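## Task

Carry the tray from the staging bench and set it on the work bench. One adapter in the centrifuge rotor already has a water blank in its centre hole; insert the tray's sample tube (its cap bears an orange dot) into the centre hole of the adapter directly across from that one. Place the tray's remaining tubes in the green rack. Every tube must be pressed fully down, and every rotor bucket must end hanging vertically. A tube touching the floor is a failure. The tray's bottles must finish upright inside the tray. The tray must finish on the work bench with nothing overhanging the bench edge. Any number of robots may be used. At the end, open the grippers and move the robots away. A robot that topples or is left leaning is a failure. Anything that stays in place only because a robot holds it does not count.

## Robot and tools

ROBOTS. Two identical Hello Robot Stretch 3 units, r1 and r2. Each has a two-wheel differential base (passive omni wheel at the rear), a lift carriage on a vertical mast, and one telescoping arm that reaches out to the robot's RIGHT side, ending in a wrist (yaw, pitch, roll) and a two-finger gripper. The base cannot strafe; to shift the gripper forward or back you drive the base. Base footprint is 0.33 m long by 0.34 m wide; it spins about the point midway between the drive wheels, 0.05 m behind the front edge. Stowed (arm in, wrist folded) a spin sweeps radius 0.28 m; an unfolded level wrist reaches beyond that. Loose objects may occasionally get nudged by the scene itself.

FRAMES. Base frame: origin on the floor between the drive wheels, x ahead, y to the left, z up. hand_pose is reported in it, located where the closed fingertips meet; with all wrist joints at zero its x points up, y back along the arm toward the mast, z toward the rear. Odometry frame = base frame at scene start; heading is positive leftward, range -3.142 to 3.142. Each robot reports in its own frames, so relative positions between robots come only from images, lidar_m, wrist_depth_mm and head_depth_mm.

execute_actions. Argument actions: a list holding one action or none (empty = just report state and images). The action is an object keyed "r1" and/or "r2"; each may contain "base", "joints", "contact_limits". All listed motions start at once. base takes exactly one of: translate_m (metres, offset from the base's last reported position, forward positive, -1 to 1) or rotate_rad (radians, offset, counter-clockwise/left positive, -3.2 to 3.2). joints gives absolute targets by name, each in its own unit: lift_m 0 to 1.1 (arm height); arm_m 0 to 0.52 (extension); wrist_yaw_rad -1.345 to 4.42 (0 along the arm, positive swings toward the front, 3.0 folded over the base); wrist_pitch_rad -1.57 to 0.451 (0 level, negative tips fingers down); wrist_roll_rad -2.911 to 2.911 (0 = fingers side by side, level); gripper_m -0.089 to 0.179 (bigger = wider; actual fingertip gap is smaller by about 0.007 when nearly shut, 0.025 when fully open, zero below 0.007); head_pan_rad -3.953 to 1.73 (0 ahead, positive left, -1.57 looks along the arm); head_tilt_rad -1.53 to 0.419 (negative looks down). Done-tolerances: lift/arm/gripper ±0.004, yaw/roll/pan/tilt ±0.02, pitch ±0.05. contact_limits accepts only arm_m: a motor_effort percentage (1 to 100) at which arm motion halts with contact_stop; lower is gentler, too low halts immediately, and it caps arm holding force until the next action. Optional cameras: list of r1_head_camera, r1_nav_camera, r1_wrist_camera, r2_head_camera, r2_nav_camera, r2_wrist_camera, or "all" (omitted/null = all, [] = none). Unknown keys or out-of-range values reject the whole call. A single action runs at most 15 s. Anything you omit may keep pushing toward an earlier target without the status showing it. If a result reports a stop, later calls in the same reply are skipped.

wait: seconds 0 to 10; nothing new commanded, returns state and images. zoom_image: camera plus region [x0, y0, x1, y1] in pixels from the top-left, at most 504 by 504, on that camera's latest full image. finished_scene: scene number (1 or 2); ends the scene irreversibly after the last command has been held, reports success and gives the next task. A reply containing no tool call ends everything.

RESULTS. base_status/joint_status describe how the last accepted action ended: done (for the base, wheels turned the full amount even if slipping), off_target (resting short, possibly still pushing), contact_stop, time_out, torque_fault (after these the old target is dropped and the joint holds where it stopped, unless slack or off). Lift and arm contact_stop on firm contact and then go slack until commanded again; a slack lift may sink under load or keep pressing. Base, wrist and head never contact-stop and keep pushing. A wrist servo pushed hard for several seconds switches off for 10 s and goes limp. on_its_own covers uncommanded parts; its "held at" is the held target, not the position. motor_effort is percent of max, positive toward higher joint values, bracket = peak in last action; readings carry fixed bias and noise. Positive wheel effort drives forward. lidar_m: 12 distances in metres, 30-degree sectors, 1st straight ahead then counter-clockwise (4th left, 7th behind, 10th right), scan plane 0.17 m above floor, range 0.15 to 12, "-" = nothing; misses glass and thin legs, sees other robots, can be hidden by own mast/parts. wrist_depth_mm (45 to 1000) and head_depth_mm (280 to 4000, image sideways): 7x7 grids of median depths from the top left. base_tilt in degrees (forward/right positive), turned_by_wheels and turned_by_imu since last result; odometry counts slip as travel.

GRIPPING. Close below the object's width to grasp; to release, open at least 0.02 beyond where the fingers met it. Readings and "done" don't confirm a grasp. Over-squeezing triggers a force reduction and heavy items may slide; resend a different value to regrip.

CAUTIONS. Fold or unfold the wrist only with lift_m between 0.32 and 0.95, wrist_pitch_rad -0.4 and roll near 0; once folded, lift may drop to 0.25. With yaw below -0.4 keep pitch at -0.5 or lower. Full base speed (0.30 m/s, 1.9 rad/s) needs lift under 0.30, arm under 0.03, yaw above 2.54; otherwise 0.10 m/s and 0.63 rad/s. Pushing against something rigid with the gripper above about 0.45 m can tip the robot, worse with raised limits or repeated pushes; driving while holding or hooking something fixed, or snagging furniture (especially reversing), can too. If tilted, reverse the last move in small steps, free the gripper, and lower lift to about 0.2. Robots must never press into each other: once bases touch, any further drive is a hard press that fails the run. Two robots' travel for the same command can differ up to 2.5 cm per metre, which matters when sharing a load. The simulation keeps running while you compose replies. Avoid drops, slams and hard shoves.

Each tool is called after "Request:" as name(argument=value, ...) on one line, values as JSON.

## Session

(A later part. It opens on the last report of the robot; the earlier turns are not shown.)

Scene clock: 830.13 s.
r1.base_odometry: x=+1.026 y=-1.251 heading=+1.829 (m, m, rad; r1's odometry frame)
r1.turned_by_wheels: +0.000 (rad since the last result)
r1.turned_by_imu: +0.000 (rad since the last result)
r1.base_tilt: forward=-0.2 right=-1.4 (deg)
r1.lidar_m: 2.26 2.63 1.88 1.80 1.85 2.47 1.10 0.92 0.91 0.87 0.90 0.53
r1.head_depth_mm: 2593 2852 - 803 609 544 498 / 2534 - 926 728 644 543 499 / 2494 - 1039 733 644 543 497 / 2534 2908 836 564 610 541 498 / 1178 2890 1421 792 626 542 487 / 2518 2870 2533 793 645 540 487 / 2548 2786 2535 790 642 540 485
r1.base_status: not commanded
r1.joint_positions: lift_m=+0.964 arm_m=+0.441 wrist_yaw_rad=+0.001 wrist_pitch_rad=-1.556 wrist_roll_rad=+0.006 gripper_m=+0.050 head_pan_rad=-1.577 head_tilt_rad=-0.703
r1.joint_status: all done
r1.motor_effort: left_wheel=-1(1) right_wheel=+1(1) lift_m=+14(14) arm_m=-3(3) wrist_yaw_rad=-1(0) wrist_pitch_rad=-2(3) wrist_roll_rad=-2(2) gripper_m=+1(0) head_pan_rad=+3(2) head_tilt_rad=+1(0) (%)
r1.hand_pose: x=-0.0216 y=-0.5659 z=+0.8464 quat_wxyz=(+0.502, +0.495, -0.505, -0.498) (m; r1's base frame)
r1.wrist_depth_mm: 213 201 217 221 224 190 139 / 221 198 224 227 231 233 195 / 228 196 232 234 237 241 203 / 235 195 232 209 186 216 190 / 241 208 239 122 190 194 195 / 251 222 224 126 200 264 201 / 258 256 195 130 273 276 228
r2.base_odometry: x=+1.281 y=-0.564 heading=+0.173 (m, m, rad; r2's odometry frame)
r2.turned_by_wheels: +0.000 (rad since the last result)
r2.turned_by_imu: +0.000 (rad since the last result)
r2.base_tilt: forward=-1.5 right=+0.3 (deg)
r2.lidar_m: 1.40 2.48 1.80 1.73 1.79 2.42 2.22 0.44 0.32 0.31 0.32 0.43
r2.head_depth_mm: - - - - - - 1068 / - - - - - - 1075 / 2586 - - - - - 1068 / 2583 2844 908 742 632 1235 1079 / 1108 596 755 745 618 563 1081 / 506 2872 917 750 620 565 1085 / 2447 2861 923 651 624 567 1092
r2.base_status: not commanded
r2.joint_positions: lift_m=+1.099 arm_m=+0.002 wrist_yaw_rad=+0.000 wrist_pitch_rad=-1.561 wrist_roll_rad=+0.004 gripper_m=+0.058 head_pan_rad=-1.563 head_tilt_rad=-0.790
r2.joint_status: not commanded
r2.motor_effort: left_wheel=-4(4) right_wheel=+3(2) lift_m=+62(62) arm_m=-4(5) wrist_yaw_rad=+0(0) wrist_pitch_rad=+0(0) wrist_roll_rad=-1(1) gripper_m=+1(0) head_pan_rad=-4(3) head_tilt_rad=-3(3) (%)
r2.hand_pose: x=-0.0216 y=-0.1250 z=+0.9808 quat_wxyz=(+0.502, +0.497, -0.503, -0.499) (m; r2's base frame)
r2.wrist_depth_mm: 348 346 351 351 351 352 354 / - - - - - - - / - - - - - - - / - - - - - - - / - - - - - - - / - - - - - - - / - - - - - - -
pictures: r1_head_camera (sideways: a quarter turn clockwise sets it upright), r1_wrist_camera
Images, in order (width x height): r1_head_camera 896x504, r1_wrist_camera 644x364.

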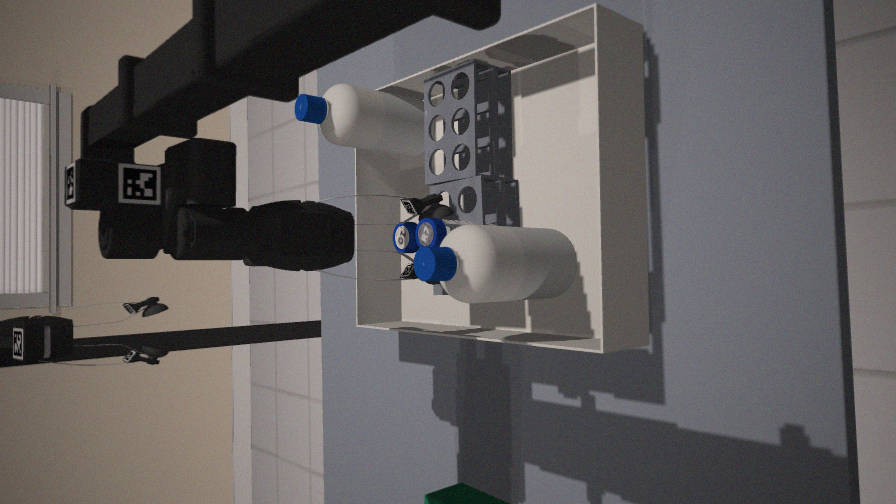

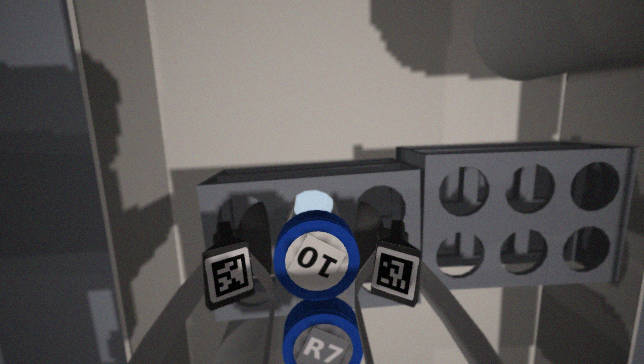

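Request:
execute_actions(actions=[{"r1":{"joints":{"arm_m":0.437}}}], cameras=[])

Request:
execute_actions(actions=[{"r1":{"joints":{"gripper_m":-0.008}}}], cameras=[])

Request:
execute_actions(actions=[{"r1":{"joints":{"lift_m":1.1}}}], cameras=["r1_head_camera"])

Request:
execute_actions(actions=[{"r1":{"joints":{"arm_m":0.47}}}], cameras=[])

Request:
execute_actions(actions=[{"r1":{"base":{"translate_m":0.413}}}], cameras=[])

Request:
execute_actions(actions=[{"r1":{"joints":{"lift_m":1.02,"arm_m":0.457}}}], cameras=["r1_head_camera","r1_wrist_camera"])

Scene clock: 837.97 s.
r1.base_odometry: x=+1.026 y=-1.251 heading=+1.829 (m, m, rad; r1's odometry frame)
r1.turned_by_wheels: +0.000 (rad since the last result)
r1.turned_by_imu: +0.001 (rad since the last result)
r1.base_tilt: forward=-0.2 right=-1.3 (deg)
r1.lidar_m: 2.26 2.63 1.88 1.80 1.85 2.48 1.10 0.92 0.91 0.87 0.90 0.53
r1.head_depth_mm: 2627 2826 - 797 609 544 499 / 2552 3059 920 727 643 543 498 / 2505 - 1041 734 644 542 499 / 2521 2899 839 565 614 541 495 / 1180 2871 1416 788 626 541 487 / 2541 2888 2560 792 644 541 486 / 2545 2866 2549 793 640 541 487
r1.base_status: not commanded
r1.joint_positions: lift_m=+0.964 arm_m=+0.437 wrist_yaw_rad=+0.001 wrist_pitch_rad=-1.556 wrist_roll_rad=+0.006 gripper_m=+0.050 head_pan_rad=-1.577 head_tilt_rad=-0.703
r1.joint_status: all done
r1.motor_effort: left_wheel=-1(1) right_wheel=+1(1) lift_m=+14(14) arm_m=-3(1) wrist_yaw_rad=-1(1) wrist_pitch_rad=-3(3) wrist_roll_rad=-2(2) gripper_m=+1(0) head_pan_rad=+2(3) head_tilt_rad=+0(1) (%)
r1.hand_pose: x=-0.0216 y=-0.5619 z=+0.8464 quat_wxyz=(+0.502, +0.495, -0.505, -0.498) (m; r1's base frame)
r1.wrist_depth_mm: 213 201 219 220 223 191 144 / 220 198 225 226 231 234 202 / 227 195 231 234 236 239 203 / 234 195 212 181 188 216 191 / 242 207 241 121 190 195 195 / 250 221 207 126 262 266 200 / 259 256 201 130 273 275 229
r2.base_odometry: x=+1.281 y=-0.564 heading=+0.173 (m, m, rad; r2's odometry frame)
r2.turned_by_wheels: +0.000 (rad since the last result)
r2.turned_by_imu: +0.000 (rad since the last result)
r2.base_tilt: forward=-1.5 right=+0.2 (deg)
r2.lidar_m: 1.41 2.48 1.80 1.73 1.79 2.43 2.22 0.44 0.32 0.31 0.32 0.43
r2.head_depth_mm: - - - - - - 1062 / - - - - - - 1076 / 2568 - - - - - 1067 / 2582 2846 905 742 632 1233 1078 / 1112 600 753 745 619 562 1086 / 509 2873 916 750 621 565 1086 / 2458 2904 925 650 622 566 1086
r2.base_status: not commanded
r2.joint_positions: lift_m=+1.099 arm_m=+0.002 wrist_yaw_rad=+0.000 wrist_pitch_rad=-1.561 wrist_roll_rad=+0.004 gripper_m=+0.058 head_pan_rad=-1.563 head_tilt_rad=-0.790
r2.joint_status: not commanded
r2.motor_effort: left_wheel=-4(4) right_wheel=+3(3) lift_m=+62(62) arm_m=-4(4) wrist_yaw_rad=+0(0) wrist_pitch_rad=+0(0) wrist_roll_rad=-2(1) gripper_m=+0(0) head_pan_rad=-3(3) head_tilt_rad=-3(3) (%)
r2.hand_pose: x=-0.0216 y=-0.1250 z=+0.9808 quat_wxyz=(+0.502, +0.497, -0.503, -0.499) (m; r2's base frame)
r2.wrist_depth_mm: 349 351 350 352 354 354 352 / - - - - - - - / - - - - - - - / - - - - - - - / - - - - - - - / - - - - - - - / - - - - - - -
pictures: none
No camera images: the call's "cameras" was empty. Leave "cameras" out to get every camera's image.

Scene clock: 839.03 s.
r1.base_odometry: x=+1.026 y=-1.251 heading=+1.829 (m, m, rad; r1's odometry frame)
r1.turned_by_wheels: +0.000 (rad since the last result)
r1.turned_by_imu: +0.000 (rad since the last result)
r1.base_tilt: forward=-0.1 right=-1.4 (deg)
r1.lidar_m: 2.26 2.64 1.89 1.80 1.85 2.48 1.10 0.92 0.91 0.87 0.90 0.53
r1.head_depth_mm: 2618 2859 - 798 609 543 500 / 2519 3081 922 727 643 544 499 / 2517 - 1034 738 644 542 498 / 2513 2933 919 565 612 544 497 / 1173 2838 1426 792 625 541 487 / 2520 2881 2570 791 643 542 486 / 2507 2873 2564 792 643 541 486
r1.base_status: not commanded
r1.joint_positions: lift_m=+0.964 arm_m=+0.437 wrist_yaw_rad=+0.001 wrist_pitch_rad=-1.559 wrist_roll_rad=+0.006 gripper_m=-0.007 head_pan_rad=-1.577 head_tilt_rad=-0.703
r1.joint_status: all done
r1.motor_effort: left_wheel=-1(1) right_wheel=+2(1) lift_m=+13(14) arm_m=-3(3) wrist_yaw_rad=-1(1) wrist_pitch_rad=-1(2) wrist_roll_rad=-2(2) gripper_m=-14(87) head_pan_rad=+2(2) head_tilt_rad=+1(2) (%)
r1.hand_pose: x=-0.0216 y=-0.5611 z=+0.8465 quat_wxyz=(+0.501, +0.496, -0.504, -0.499) (m; r1's base frame)
r1.wrist_depth_mm: 214 201 217 220 223 193 147 / 220 199 224 228 230 233 202 / 227 196 231 235 237 238 195 / 234 195 212 181 186 216 191 / 241 208 213 119 190 197 197 / 250 223 221 128 265 267 201 / 258 221 187 130 274 277 228
r2.base_odometry: x=+1.281 y=-0.564 heading=+0.173 (m, m, rad; r2's odometry frame)
r2.turned_by_wheels: +0.000 (rad since the last result)
r2.turned_by_imu: +0.000 (rad since the last result)
r2.base_tilt: forward=-1.5 right=+0.3 (deg)
r2.lidar_m: 1.40 2.48 1.80 1.73 1.79 2.43 2.22 0.44 0.32 0.31 0.32 0.43
r2.head_depth_mm: - - - - - - 1064 / - - - - - - 1073 / 2594 - - - - - 1069 / 2573 2829 903 742 633 1228 1079 / 1111 601 747 744 619 563 1086 / 509 2887 920 750 621 565 1092 / 2445 2860 924 651 623 566 1089
r2.base_status: not commanded
r2.joint_positions: lift_m=+1.099 arm_m=+0.002 wrist_yaw_rad=+0.000 wrist_pitch_rad=-1.561 wrist_roll_rad=+0.004 gripper_m=+0.058 head_pan_rad=-1.563 head_tilt_rad=-0.790
r2.joint_status: not commanded
r2.motor_effort: left_wheel=-4(4) right_wheel=+3(3) lift_m=+62(62) arm_m=-4(4) wrist_yaw_rad=-1(1) wrist_pitch_rad=+0(0) wrist_roll_rad=-2(1) gripper_m=+0(0) head_pan_rad=-3(4) head_tilt_rad=-3(4) (%)
r2.hand_pose: x=-0.0216 y=-0.1250 z=+0.9808 quat_wxyz=(+0.502, +0.497, -0.503, -0.499) (m; r2's base frame)
r2.wrist_depth_mm: 347 348 351 354 349 352 356 / - - - - - - - / - - - - - - - / - - - - - - - / - - - - - - - / - - - - - - - / - - - - - - -
pictures: none
No camera images: the call's "cameras" was empty. Leave "cameras" out to get every camera's image.

Scene clock: 841.10 s.
r1.base_odometry: x=+1.026 y=-1.251 heading=+1.829 (m, m, rad; r1's odometry frame)
r1.turned_by_wheels: +0.000 (rad since the last result)
r1.turned_by_imu: +0.000 (rad since the last result)
r1.base_tilt: forward=-0.3 right=-1.3 (deg)
r1.lidar_m: 2.27 2.64 1.88 1.80 1.85 2.48 1.10 0.92 0.91 0.87 0.90 0.53
r1.head_depth_mm: 2620 3001 1043 798 609 545 499 / 2572 3008 1003 726 645 543 499 / 2662 2992 1041 739 643 542 498 / 2523 3043 916 576 611 543 497 / 1176 2802 1418 790 625 541 487 / 2516 2892 2568 791 644 541 486 / 2500 2878 2541 789 643 542 485
r1.base_status: not commanded
r1.joint_positions: lift_m=+1.100 arm_m=+0.437 wrist_yaw_rad=+0.001 wrist_pitch_rad=-1.559 wrist_roll_rad=+0.006 gripper_m=-0.007 head_pan_rad=-1.577 head_tilt_rad=-0.703
r1.joint_status: all done
r1.motor_effort: left_wheel=-1(1) right_wheel=+1(1) lift_m=+22(23) arm_m=-3(3) wrist_yaw_rad=-1(1) wrist_pitch_rad=-1(1) wrist_roll_rad=-2(2) gripper_m=-14(14) head_pan_rad=+2(3) head_tilt_rad=+1(2) (%)
r1.hand_pose: x=-0.0216 y=-0.5611 z=+0.9819 quat_wxyz=(+0.501, +0.496, -0.504, -0.499) (m; r1's base frame)
r1.wrist_depth_mm: 338 343 335 347 345 221 367 / 348 352 352 361 363 308 381 / 358 363 366 368 371 376 393 / 367 373 368 322 328 385 405 / 382 384 354 119 403 408 418 / 392 399 377 251 419 421 438 / 407 414 343 377 394 441 450
r2.base_odometry: x=+1.281 y=-0.564 heading=+0.173 (m, m, rad; r2's odometry frame)
r2.turned_by_wheels: +0.000 (rad since the last result)
r2.turned_by_imu: +0.000 (rad since the last result)
r2.base_tilt: forward=-1.5 right=+0.3 (deg)
r2.lidar_m: 1.41 2.48 1.80 1.72 1.79 2.43 2.23 0.44 0.32 0.31 0.32 0.43
r2.head_depth_mm: - - - - - - 1065 / - - - - - - 1076 / 2593 - - - - - 1070 / 2583 2840 902 744 633 1234 1083 / 560 1285 789 746 618 563 1081 / 2432 2879 920 749 621 565 1088 / 2577 2867 925 651 624 567 1090
r2.base_status: not commanded
r2.joint_positions: lift_m=+1.099 arm_m=+0.002 wrist_yaw_rad=+0.000 wrist_pitch_rad=-1.561 wrist_roll_rad=+0.004 gripper_m=+0.058 head_pan_rad=-1.563 head_tilt_rad=-0.790
r2.joint_status: not commanded
r2.motor_effort: left_wheel=-4(4) right_wheel=+3(3) lift_m=+62(62) arm_m=-4(5) wrist_yaw_rad=+0(0) wrist_pitch_rad=+0(0) wrist_roll_rad=-2(1) gripper_m=+0(0) head_pan_rad=-3(2) head_tilt_rad=-3(4) (%)
r2.hand_pose: x=-0.0216 y=-0.1250 z=+0.9808 quat_wxyz=(+0.502, +0.497, -0.503, -0.499) (m; r2's base frame)
r2.wrist_depth_mm: 348 347 351 350 351 354 357 / - - - - - - - / - - - - - - - / - - - - - - - / - - - - - - - / - - - - - - - / - - - - - - -
pictures: r1_head_camera (sideways: a quarter turn clockwise sets it upright)
Images, in order (width x height): r1_head_camera 896x504.

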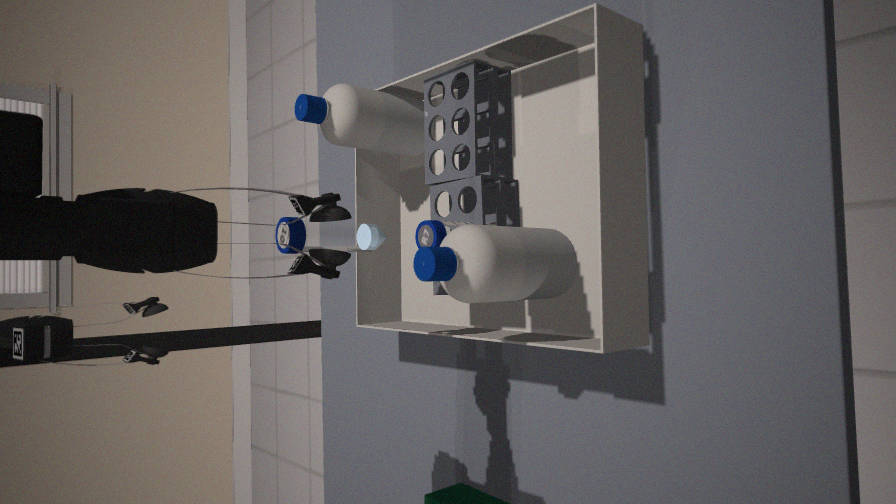

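Scene clock: 842.37 s.
r1.base_odometry: x=+1.026 y=-1.251 heading=+1.829 (m, m, rad; r1's odometry frame)
r1.turned_by_wheels: +0.000 (rad since the last result)
r1.turned_by_imu: +0.000 (rad since the last result)
r1.base_tilt: forward=-0.3 right=-1.4 (deg)
r1.lidar_m: 2.26 2.64 1.88 1.80 1.85 2.46 1.10 0.92 0.91 0.87 0.90 0.53
r1.head_depth_mm: 2595 2936 1048 798 608 544 498 / 2598 2942 995 728 641 543 498 / 2591 2944 1043 735 640 541 498 / 2541 3045 837 574 613 542 498 / 1185 2857 1413 791 627 541 488 / 2531 2928 2535 794 643 542 487 / 2541 2853 2556 790 642 540 486
r1.base_status: not commanded
r1.joint_positions: lift_m=+1.100 arm_m=+0.470 wrist_yaw_rad=+0.001 wrist_pitch_rad=-1.559 wrist_roll_rad=+0.006 gripper_m=-0.007 head_pan_rad=-1.577 head_tilt_rad=-0.703
r1.joint_status: all done
r1.motor_effort: left_wheel=-1(1) right_wheel=+2(2) lift_m=+22(22) arm_m=+4(3) wrist_yaw_rad=-1(1) wrist_pitch_rad=-1(1) wrist_roll_rad=-2(2) gripper_m=-13(14) head_pan_rad=+3(2) head_tilt_rad=+1(2) (%)
r1.hand_pose: x=-0.0216 y=-0.5934 z=+0.9819 quat_wxyz=(+0.501, +0.496, -0.504, -0.499) (m; r1's base frame)
r1.wrist_depth_mm: 339 341 340 349 354 265 366 / 349 351 354 360 359 228 376 / 359 362 364 371 376 357 390 / 366 372 376 353 332 386 403 / 380 383 359 119 367 404 417 / 393 399 402 271 418 420 437 / 405 414 341 278 424 442 450
r2.base_odometry: x=+1.281 y=-0.564 heading=+0.173 (m, m, rad; r2's odometry frame)
r2.turned_by_wheels: +0.000 (rad since the last result)
r2.turned_by_imu: +0.000 (rad since the last result)
r2.base_tilt: forward=-1.5 right=+0.3 (deg)
r2.lidar_m: 1.41 2.48 1.80 1.73 1.79 2.43 2.23 0.44 0.32 0.31 0.32 0.43
r2.head_depth_mm: - - - - - - 1064 / - - - - - - 1075 / 2589 - - - - - 1069 / 2606 2823 907 744 631 1233 1080 / 528 1267 779 746 619 563 1088 / 487 2883 919 749 621 564 1089 / 2575 2874 925 649 624 566 1092
r2.base_status: not commanded
r2.joint_positions: lift_m=+1.099 arm_m=+0.002 wrist_yaw_rad=+0.000 wrist_pitch_rad=-1.561 wrist_roll_rad=+0.004 gripper_m=+0.058 head_pan_rad=-1.563 head_tilt_rad=-0.790
r2.joint_status: not commanded
r2.motor_effort: left_wheel=-4(4) right_wheel=+3(3) lift_m=+62(62) arm_m=-4(4) wrist_yaw_rad=-1(1) wrist_pitch_rad=+0(0) wrist_roll_rad=-1(1) gripper_m=+0(1) head_pan_rad=-3(3) head_tilt_rad=-3(3) (%)
r2.hand_pose: x=-0.0216 y=-0.1250 z=+0.9808 quat_wxyz=(+0.502, +0.497, -0.503, -0.499) (m; r2's base frame)
r2.wrist_depth_mm: 349 349 354 349 353 353 352 / - - - - - - - / - - - - - - - / - - - - - - - / - - - - - - - / - - - - - - - / - - - - - - -
pictures: none
No camera images: the call's "cameras" was empty. Leave "cameras" out to get every camera's image.

Scene clock: 847.90 s.
r1.base_odometry: x=+0.921 y=-0.852 heading=+1.829 (m, m, rad; r1's odometry frame)
r1.turned_by_wheels: +0.000 (rad since the last result)
r1.turned_by_imu: +0.000 (rad since the last result)
r1.base_tilt: forward=-0.2 right=-1.4 (deg)
r1.lidar_m: 1.85 2.66 1.90 1.81 1.86 2.48 1.33 1.26 0.90 0.85 0.22 2.03
r1.head_depth_mm: 2534 2922 2561 796 646 545 490 / 2478 2914 2558 798 646 543 488 / 2627 2876 1400 706 645 543 488 / 2531 3002 950 748 644 542 487 / 2561 2855 2543 795 643 542 476 / 2515 2865 2532 1833 661 539 475 / 2489 2798 2548 1957 1580 1328 1115
r1.base_status: done
r1.joint_positions: lift_m=+1.100 arm_m=+0.470 wrist_yaw_rad=+0.001 wrist_pitch_rad=-1.559 wrist_roll_rad=+0.006 gripper_m=-0.007 head_pan_rad=-1.577 head_tilt_rad=-0.703
r1.joint_status: not commanded
r1.motor_effort: left_wheel=-1(5) right_wheel=+1(7) lift_m=+22(22) arm_m=+4(4) wrist_yaw_rad=-1(1) wrist_pitch_rad=-1(1) wrist_roll_rad=-2(2) gripper_m=-14(13) head_pan_rad=+2(3) head_tilt_rad=+1(0) (%)
r1.hand_pose: x=-0.0216 y=-0.5934 z=+0.9819 quat_wxyz=(+0.501, +0.496, -0.504, -0.499) (m; r1's base frame)
r1.wrist_depth_mm: - 347 349 351 357 361 365 / - 358 355 362 367 371 346 / - - 366 376 378 383 363 / - - 379 320 322 396 354 / - - 390 119 400 408 357 / - - 403 410 422 424 370 / - - 419 427 436 441 401
r2.base_odometry: x=+1.281 y=-0.564 heading=+0.173 (m, m, rad; r2's odometry frame)
r2.turned_by_wheels: +0.000 (rad since the last result)
r2.turned_by_imu: +0.000 (rad since the last result)
r2.base_tilt: forward=-1.5 right=+0.3 (deg)
r2.lidar_m: 1.40 2.49 1.80 1.73 1.79 2.42 2.23 0.44 0.32 0.31 0.32 0.43
r2.head_depth_mm: - - - - - - 1064 / - - - - - - 1074 / 2603 - - - - - 1068 / 2575 2832 907 742 631 1232 1084 / 2574 2856 789 745 618 563 1082 / 2584 2859 921 747 621 565 1085 / 2571 2881 922 650 624 567 1089
r2.base_status: not commanded
r2.joint_positions: lift_m=+1.099 arm_m=+0.002 wrist_yaw_rad=+0.000 wrist_pitch_rad=-1.561 wrist_roll_rad=+0.004 gripper_m=+0.058 head_pan_rad=-1.563 head_tilt_rad=-0.790
r2.joint_status: not commanded
r2.motor_effort: left_wheel=-4(4) right_wheel=+3(3) lift_m=+62(62) arm_m=-4(4) wrist_yaw_rad=-1(1) wrist_pitch_rad=+0(0) wrist_roll_rad=-1(2) gripper_m=+0(0) head_pan_rad=-3(3) head_tilt_rad=-3(4) (%)
r2.hand_pose: x=-0.0216 y=-0.1250 z=+0.9808 quat_wxyz=(+0.502, +0.497, -0.503, -0.499) (m; r2's base frame)
r2.wrist_depth_mm: 349 348 352 351 353 355 354 / - - - - - - - / - - - - - - - / - - - - - - - / - - - - - - - / - - - - - - - / - - - - - - -
pictures: none
No camera images: the call's "cameras" was empty. Leave "cameras" out to get every camera's image.

Scene clock: 849.47 s.
r1.base_odometry: x=+0.921 y=-0.852 heading=+1.829 (m, m, rad; r1's odometry frame)
r1.turned_by_wheels: +0.000 (rad since the last result)
r1.turned_by_imu: +0.000 (rad since the last result)
r1.base_tilt: forward=-0.2 right=-1.4 (deg)
r1.lidar_m: 1.85 2.67 1.90 1.81 1.86 2.50 1.32 1.26 0.90 0.85 0.22 2.02
r1.head_depth_mm: - 3052 2563 797 649 544 490 / - 2931 2570 798 646 543 488 / - 2884 1440 705 646 541 488 / 2513 2858 2550 732 645 543 488 / 2555 2872 2581 793 643 541 477 / 2519 2872 2515 1837 664 541 477 / 2515 2883 2535 1932 1567 1334 1119
r1.base_status: not commanded
r1.joint_positions: lift_m=+1.020 arm_m=+0.457 wrist_yaw_rad=+0.001 wrist_pitch_rad=-1.559 wrist_roll_rad=+0.006 gripper_m=-0.007 head_pan_rad=-1.577 head_tilt_rad=-0.703
r1.joint_status: all done
r1.motor_effort: left_wheel=-1(1) right_wheel=+1(1) lift_m=+14(20) arm_m=-3(5) wrist_yaw_rad=-1(1) wrist_pitch_rad=-1(1) wrist_roll_rad=-2(2) gripper_m=-14(14) head_pan_rad=+2(2) head_tilt_rad=+1(1) (%)
r1.hand_pose: x=-0.0216 y=-0.5811 z=+0.9025 quat_wxyz=(+0.501, +0.496, -0.504, -0.499) (m; r1's base frame)
r1.wrist_depth_mm: 977 268 273 274 280 283 287 / 998 276 280 284 288 293 296 / - 284 289 292 298 303 305 / - 294 298 240 240 310 314 / - 306 306 119 229 322 324 / - 319 318 325 195 334 334 / - - 330 334 342 347 343
r2.base_odometry: x=+1.281 y=-0.564 heading=+0.173 (m, m, rad; r2's odometry frame)
r2.turned_by_wheels: +0.000 (rad since the last result)
r2.turned_by_imu: +0.000 (rad since the last result)
r2.base_tilt: forward=-1.5 right=+0.2 (deg)
r2.lidar_m: 1.40 2.48 1.80 1.73 1.79 2.43 2.23 0.44 0.32 0.31 0.32 0.43
r2.head_depth_mm: - - - - - - 1067 / - - - - - - 1073 / 2613 - - - - - 1070 / 2579 2855 906 741 631 1228 1079 / 2582 2876 787 747 618 562 1086 / 2572 2883 921 748 623 565 1090 / 2600 2863 927 650 624 567 1091
r2.base_status: not commanded
r2.joint_positions: lift_m=+1.099 arm_m=+0.002 wrist_yaw_rad=+0.000 wrist_pitch_rad=-1.561 wrist_roll_rad=+0.004 gripper_m=+0.058 head_pan_rad=-1.563 head_tilt_rad=-0.790
r2.joint_status: not commanded
r2.motor_effort: left_wheel=-4(4) right_wheel=+3(3) lift_m=+62(62) arm_m=-4(4) wrist_yaw_rad=+0(1) wrist_pitch_rad=+0(0) wrist_roll_rad=-1(1) gripper_m=+0(0) head_pan_rad=-3(3) head_tilt_rad=-3(3) (%)
r2.hand_pose: x=-0.0216 y=-0.1250 z=+0.9808 quat_wxyz=(+0.502, +0.497, -0.503, -0.499) (m; r2's base frame)
r2.wrist_depth_mm: 349 350 350 350 352 352 354 / - - - - - - - / - - - - - - - / - - - - - - - / - - - - - - - / - - - - - - - / - - - - - - -
pictures: r1_head_camera (sideways: a quarter turn clockwise sets it upright), r1_wrist_camera
Images, in order (width x height): r1_head_camera 896x504, r1_wrist_camera 644x364.

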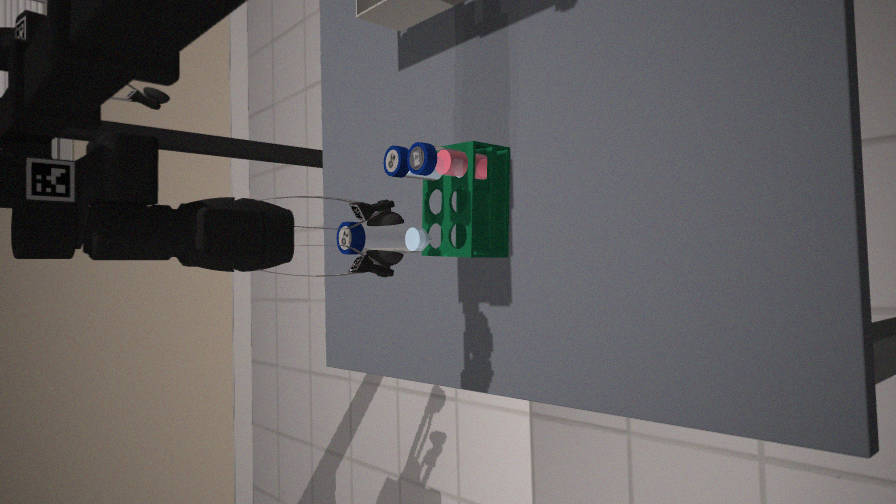

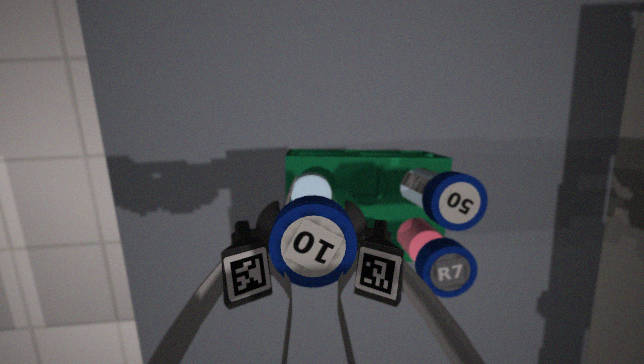

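Request:
execute_actions(actions=[{"r1":{"joints":{"lift_m":0.99}}}], cameras=["r1_wrist_camera"])

Request:
execute_actions(actions=[{"r1":{"joints":{"lift_m":0.963}}}], cameras=["r1_head_camera"])

Request:
execute_actions(actions=[{"r1":{"joints":{"gripper_m":0.04}}}], cameras=[])

Request:
execute_actions(actions=[{"r1":{"joints":{"lift_m":1.1}}}], cameras=["r1_wrist_camera"])

Request:
execute_actions(actions=[{"r1":{"base":{"translate_m":-0.416},"joints":{"arm_m":0.44,"gripper_m":0.05}}}], cameras=[])

Request:
execute_actions(actions=[{"r1":{"joints":{"arm_m":0.398,"lift_m":1.06}}}], cameras=["r1_wrist_camera","r1_head_camera"])

Scene clock: 859.63 s.
r1.base_odometry: x=+0.921 y=-0.852 heading=+1.829 (m, m, rad; r1's odometry frame)
r1.turned_by_wheels: +0.000 (rad since the last result)
r1.turned_by_imu: +0.001 (rad since the last result)
r1.base_tilt: forward=-0.3 right=-1.4 (deg)
r1.lidar_m: 1.85 2.66 1.90 1.81 1.86 2.48 1.32 1.26 0.90 0.85 0.22 2.03
r1.head_depth_mm: 2434 - 995 794 646 544 489 / 2473 2949 2580 798 648 543 490 / - 2935 1413 706 646 544 487 / 2494 2900 992 726 644 542 487 / 2555 2931 2579 793 645 542 477 / 2542 2885 2532 1816 661 543 477 / 2482 2852 2545 1935 1581 1326 1120
r1.base_status: not commanded
r1.joint_positions: lift_m=+0.990 arm_m=+0.457 wrist_yaw_rad=+0.001 wrist_pitch_rad=-1.559 wrist_roll_rad=+0.006 gripper_m=-0.007 head_pan_rad=-1.577 head_tilt_rad=-0.703
r1.joint_status: all done
r1.motor_effort: left_wheel=-2(2) right_wheel=+2(2) lift_m=+13(12) arm_m=-3(3) wrist_yaw_rad=-1(0) wrist_pitch_rad=-1(1) wrist_roll_rad=-2(2) gripper_m=-14(14) head_pan_rad=+3(3) head_tilt_rad=+1(2) (%)
r1.hand_pose: x=-0.0216 y=-0.5811 z=+0.8725 quat_wxyz=(+0.501, +0.496, -0.504, -0.499) (m; r1's base frame)
r1.wrist_depth_mm: 937 241 245 247 251 255 259 / 961 249 252 256 258 264 267 / 998 255 259 263 267 271 275 / - 263 268 208 211 279 285 / - 272 274 120 215 288 294 / - 282 286 290 168 297 303 / - 293 296 300 307 312 316
r2.base_odometry: x=+1.281 y=-0.564 heading=+0.173 (m, m, rad; r2's odometry frame)
r2.turned_by_wheels: +0.000 (rad since the last result)
r2.turned_by_imu: +0.000 (rad since the last result)
r2.base_tilt: forward=-1.6 right=+0.2 (deg)
r2.lidar_m: 1.40 2.48 1.80 1.73 1.79 2.43 2.22 0.44 0.32 0.31 0.32 0.43
r2.head_depth_mm: - - - - - - 1063 / - - - - - - 1075 / 2587 - - - - - 1065 / 2568 2852 903 743 632 1231 1083 / 2554 2879 787 745 618 562 1083 / 2566 2886 917 746 621 565 1093 / 2595 2891 923 650 623 566 1091
r2.base_status: not commanded
r2.joint_positions: lift_m=+1.099 arm_m=+0.002 wrist_yaw_rad=+0.000 wrist_pitch_rad=-1.561 wrist_roll_rad=+0.004 gripper_m=+0.058 head_pan_rad=-1.563 head_tilt_rad=-0.790
r2.joint_status: not commanded
r2.motor_effort: left_wheel=-4(4) right_wheel=+3(3) lift_m=+62(62) arm_m=-4(4) wrist_yaw_rad=+0(1) wrist_pitch_rad=+0(0) wrist_roll_rad=-1(1) gripper_m=+0(0) head_pan_rad=-3(3) head_tilt_rad=-3(3) (%)
r2.hand_pose: x=-0.0216 y=-0.1250 z=+0.9808 quat_wxyz=(+0.502, +0.497, -0.503, -0.499) (m; r2's base frame)
r2.wrist_depth_mm: 347 351 351 352 352 353 356 / - - - - - - - / - - - - - - - / - - - - - - - / - - - - - - - / - - - - - - - / - - - - - - -
pictures: r1_wrist_camera
Images, in order (width x height): r1_wrist_camera 644x364.

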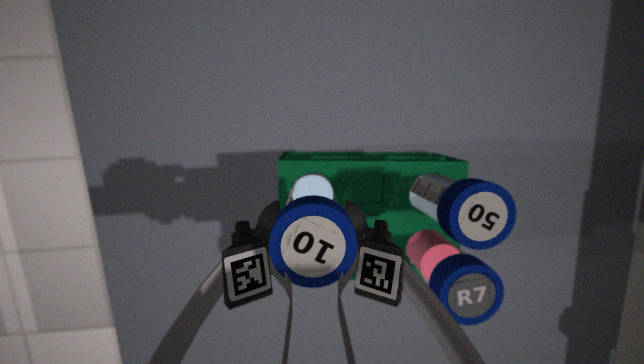

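Scene clock: 860.67 s.
r1.base_odometry: x=+0.921 y=-0.852 heading=+1.829 (m, m, rad; r1's odometry frame)
r1.turned_by_wheels: +0.000 (rad since the last result)
r1.turned_by_imu: +0.000 (rad since the last result)
r1.base_tilt: forward=-0.3 right=-1.4 (deg)
r1.lidar_m: 1.86 2.66 1.90 1.81 1.86 2.49 1.32 1.27 0.90 0.85 0.22 2.02
r1.head_depth_mm: 2516 2849 - 800 648 544 490 / 2490 - 2587 796 647 543 489 / 2485 - 1398 705 646 543 487 / 2532 2886 957 739 643 543 487 / 2541 2936 2546 793 643 541 477 / 2532 2883 2565 1840 661 541 477 / 2537 2882 2544 1963 1584 1325 1126
r1.base_status: not commanded
r1.joint_positions: lift_m=+0.963 arm_m=+0.457 wrist_yaw_rad=+0.001 wrist_pitch_rad=-1.559 wrist_roll_rad=+0.006 gripper_m=-0.007 head_pan_rad=-1.577 head_tilt_rad=-0.703
r1.joint_status: all done
r1.motor_effort: left_wheel=-1(2) right_wheel=+2(2) lift_m=+14(14) arm_m=-3(3) wrist_yaw_rad=+0(0) wrist_pitch_rad=-1(1) wrist_roll_rad=-2(2) gripper_m=-13(14) head_pan_rad=+2(3) head_tilt_rad=+2(1) (%)
r1.hand_pose: x=-0.0216 y=-0.5811 z=+0.8455 quat_wxyz=(+0.501, +0.496, -0.504, -0.499) (m; r1's base frame)
r1.wrist_depth_mm: 215 217 218 222 225 228 231 / 221 222 226 229 233 237 239 / 944 229 233 236 239 243 247 / 968 237 239 183 187 246 256 / - 244 247 119 191 127 264 / - 252 255 195 175 143 275 / - 259 266 269 275 136 284
r2.base_odometry: x=+1.281 y=-0.564 heading=+0.173 (m, m, rad; r2's odometry frame)
r2.turned_by_wheels: +0.000 (rad since the last result)
r2.turned_by_imu: +0.000 (rad since the last result)
r2.base_tilt: forward=-1.5 right=+0.3 (deg)
r2.lidar_m: 1.40 2.49 1.80 1.73 1.79 2.43 2.22 0.44 0.32 0.31 0.32 0.43
r2.head_depth_mm: - - - - - - 1062 / - - - - - - 1075 / 2590 - - - - - 1069 / 2598 2839 904 743 633 1235 1082 / 2577 2854 789 745 619 563 1088 / 2597 2875 920 748 621 565 1087 / 2577 2875 921 651 625 567 1093
r2.base_status: not commanded
r2.joint_positions: lift_m=+1.099 arm_m=+0.002 wrist_yaw_rad=+0.000 wrist_pitch_rad=-1.561 wrist_roll_rad=+0.004 gripper_m=+0.058 head_pan_rad=-1.563 head_tilt_rad=-0.790
r2.joint_status: not commanded
r2.motor_effort: left_wheel=-4(4) right_wheel=+3(2) lift_m=+62(62) arm_m=-4(4) wrist_yaw_rad=+0(1) wrist_pitch_rad=+0(0) wrist_roll_rad=-1(2) gripper_m=+0(0) head_pan_rad=-3(3) head_tilt_rad=-3(4) (%)
r2.hand_pose: x=-0.0216 y=-0.1250 z=+0.9808 quat_wxyz=(+0.502, +0.497, -0.503, -0.499) (m; r2's base frame)
r2.wrist_depth_mm: 350 348 350 351 353 353 354 / - - - - - - - / - - - - - - - / - - - - - - - / - - - - - - - / - - - - - - - / - - - - - - -
pictures: r1_head_camera (sideways: a quarter turn clockwise sets it upright)
Images, in order (width x height): r1_head_camera 896x504.

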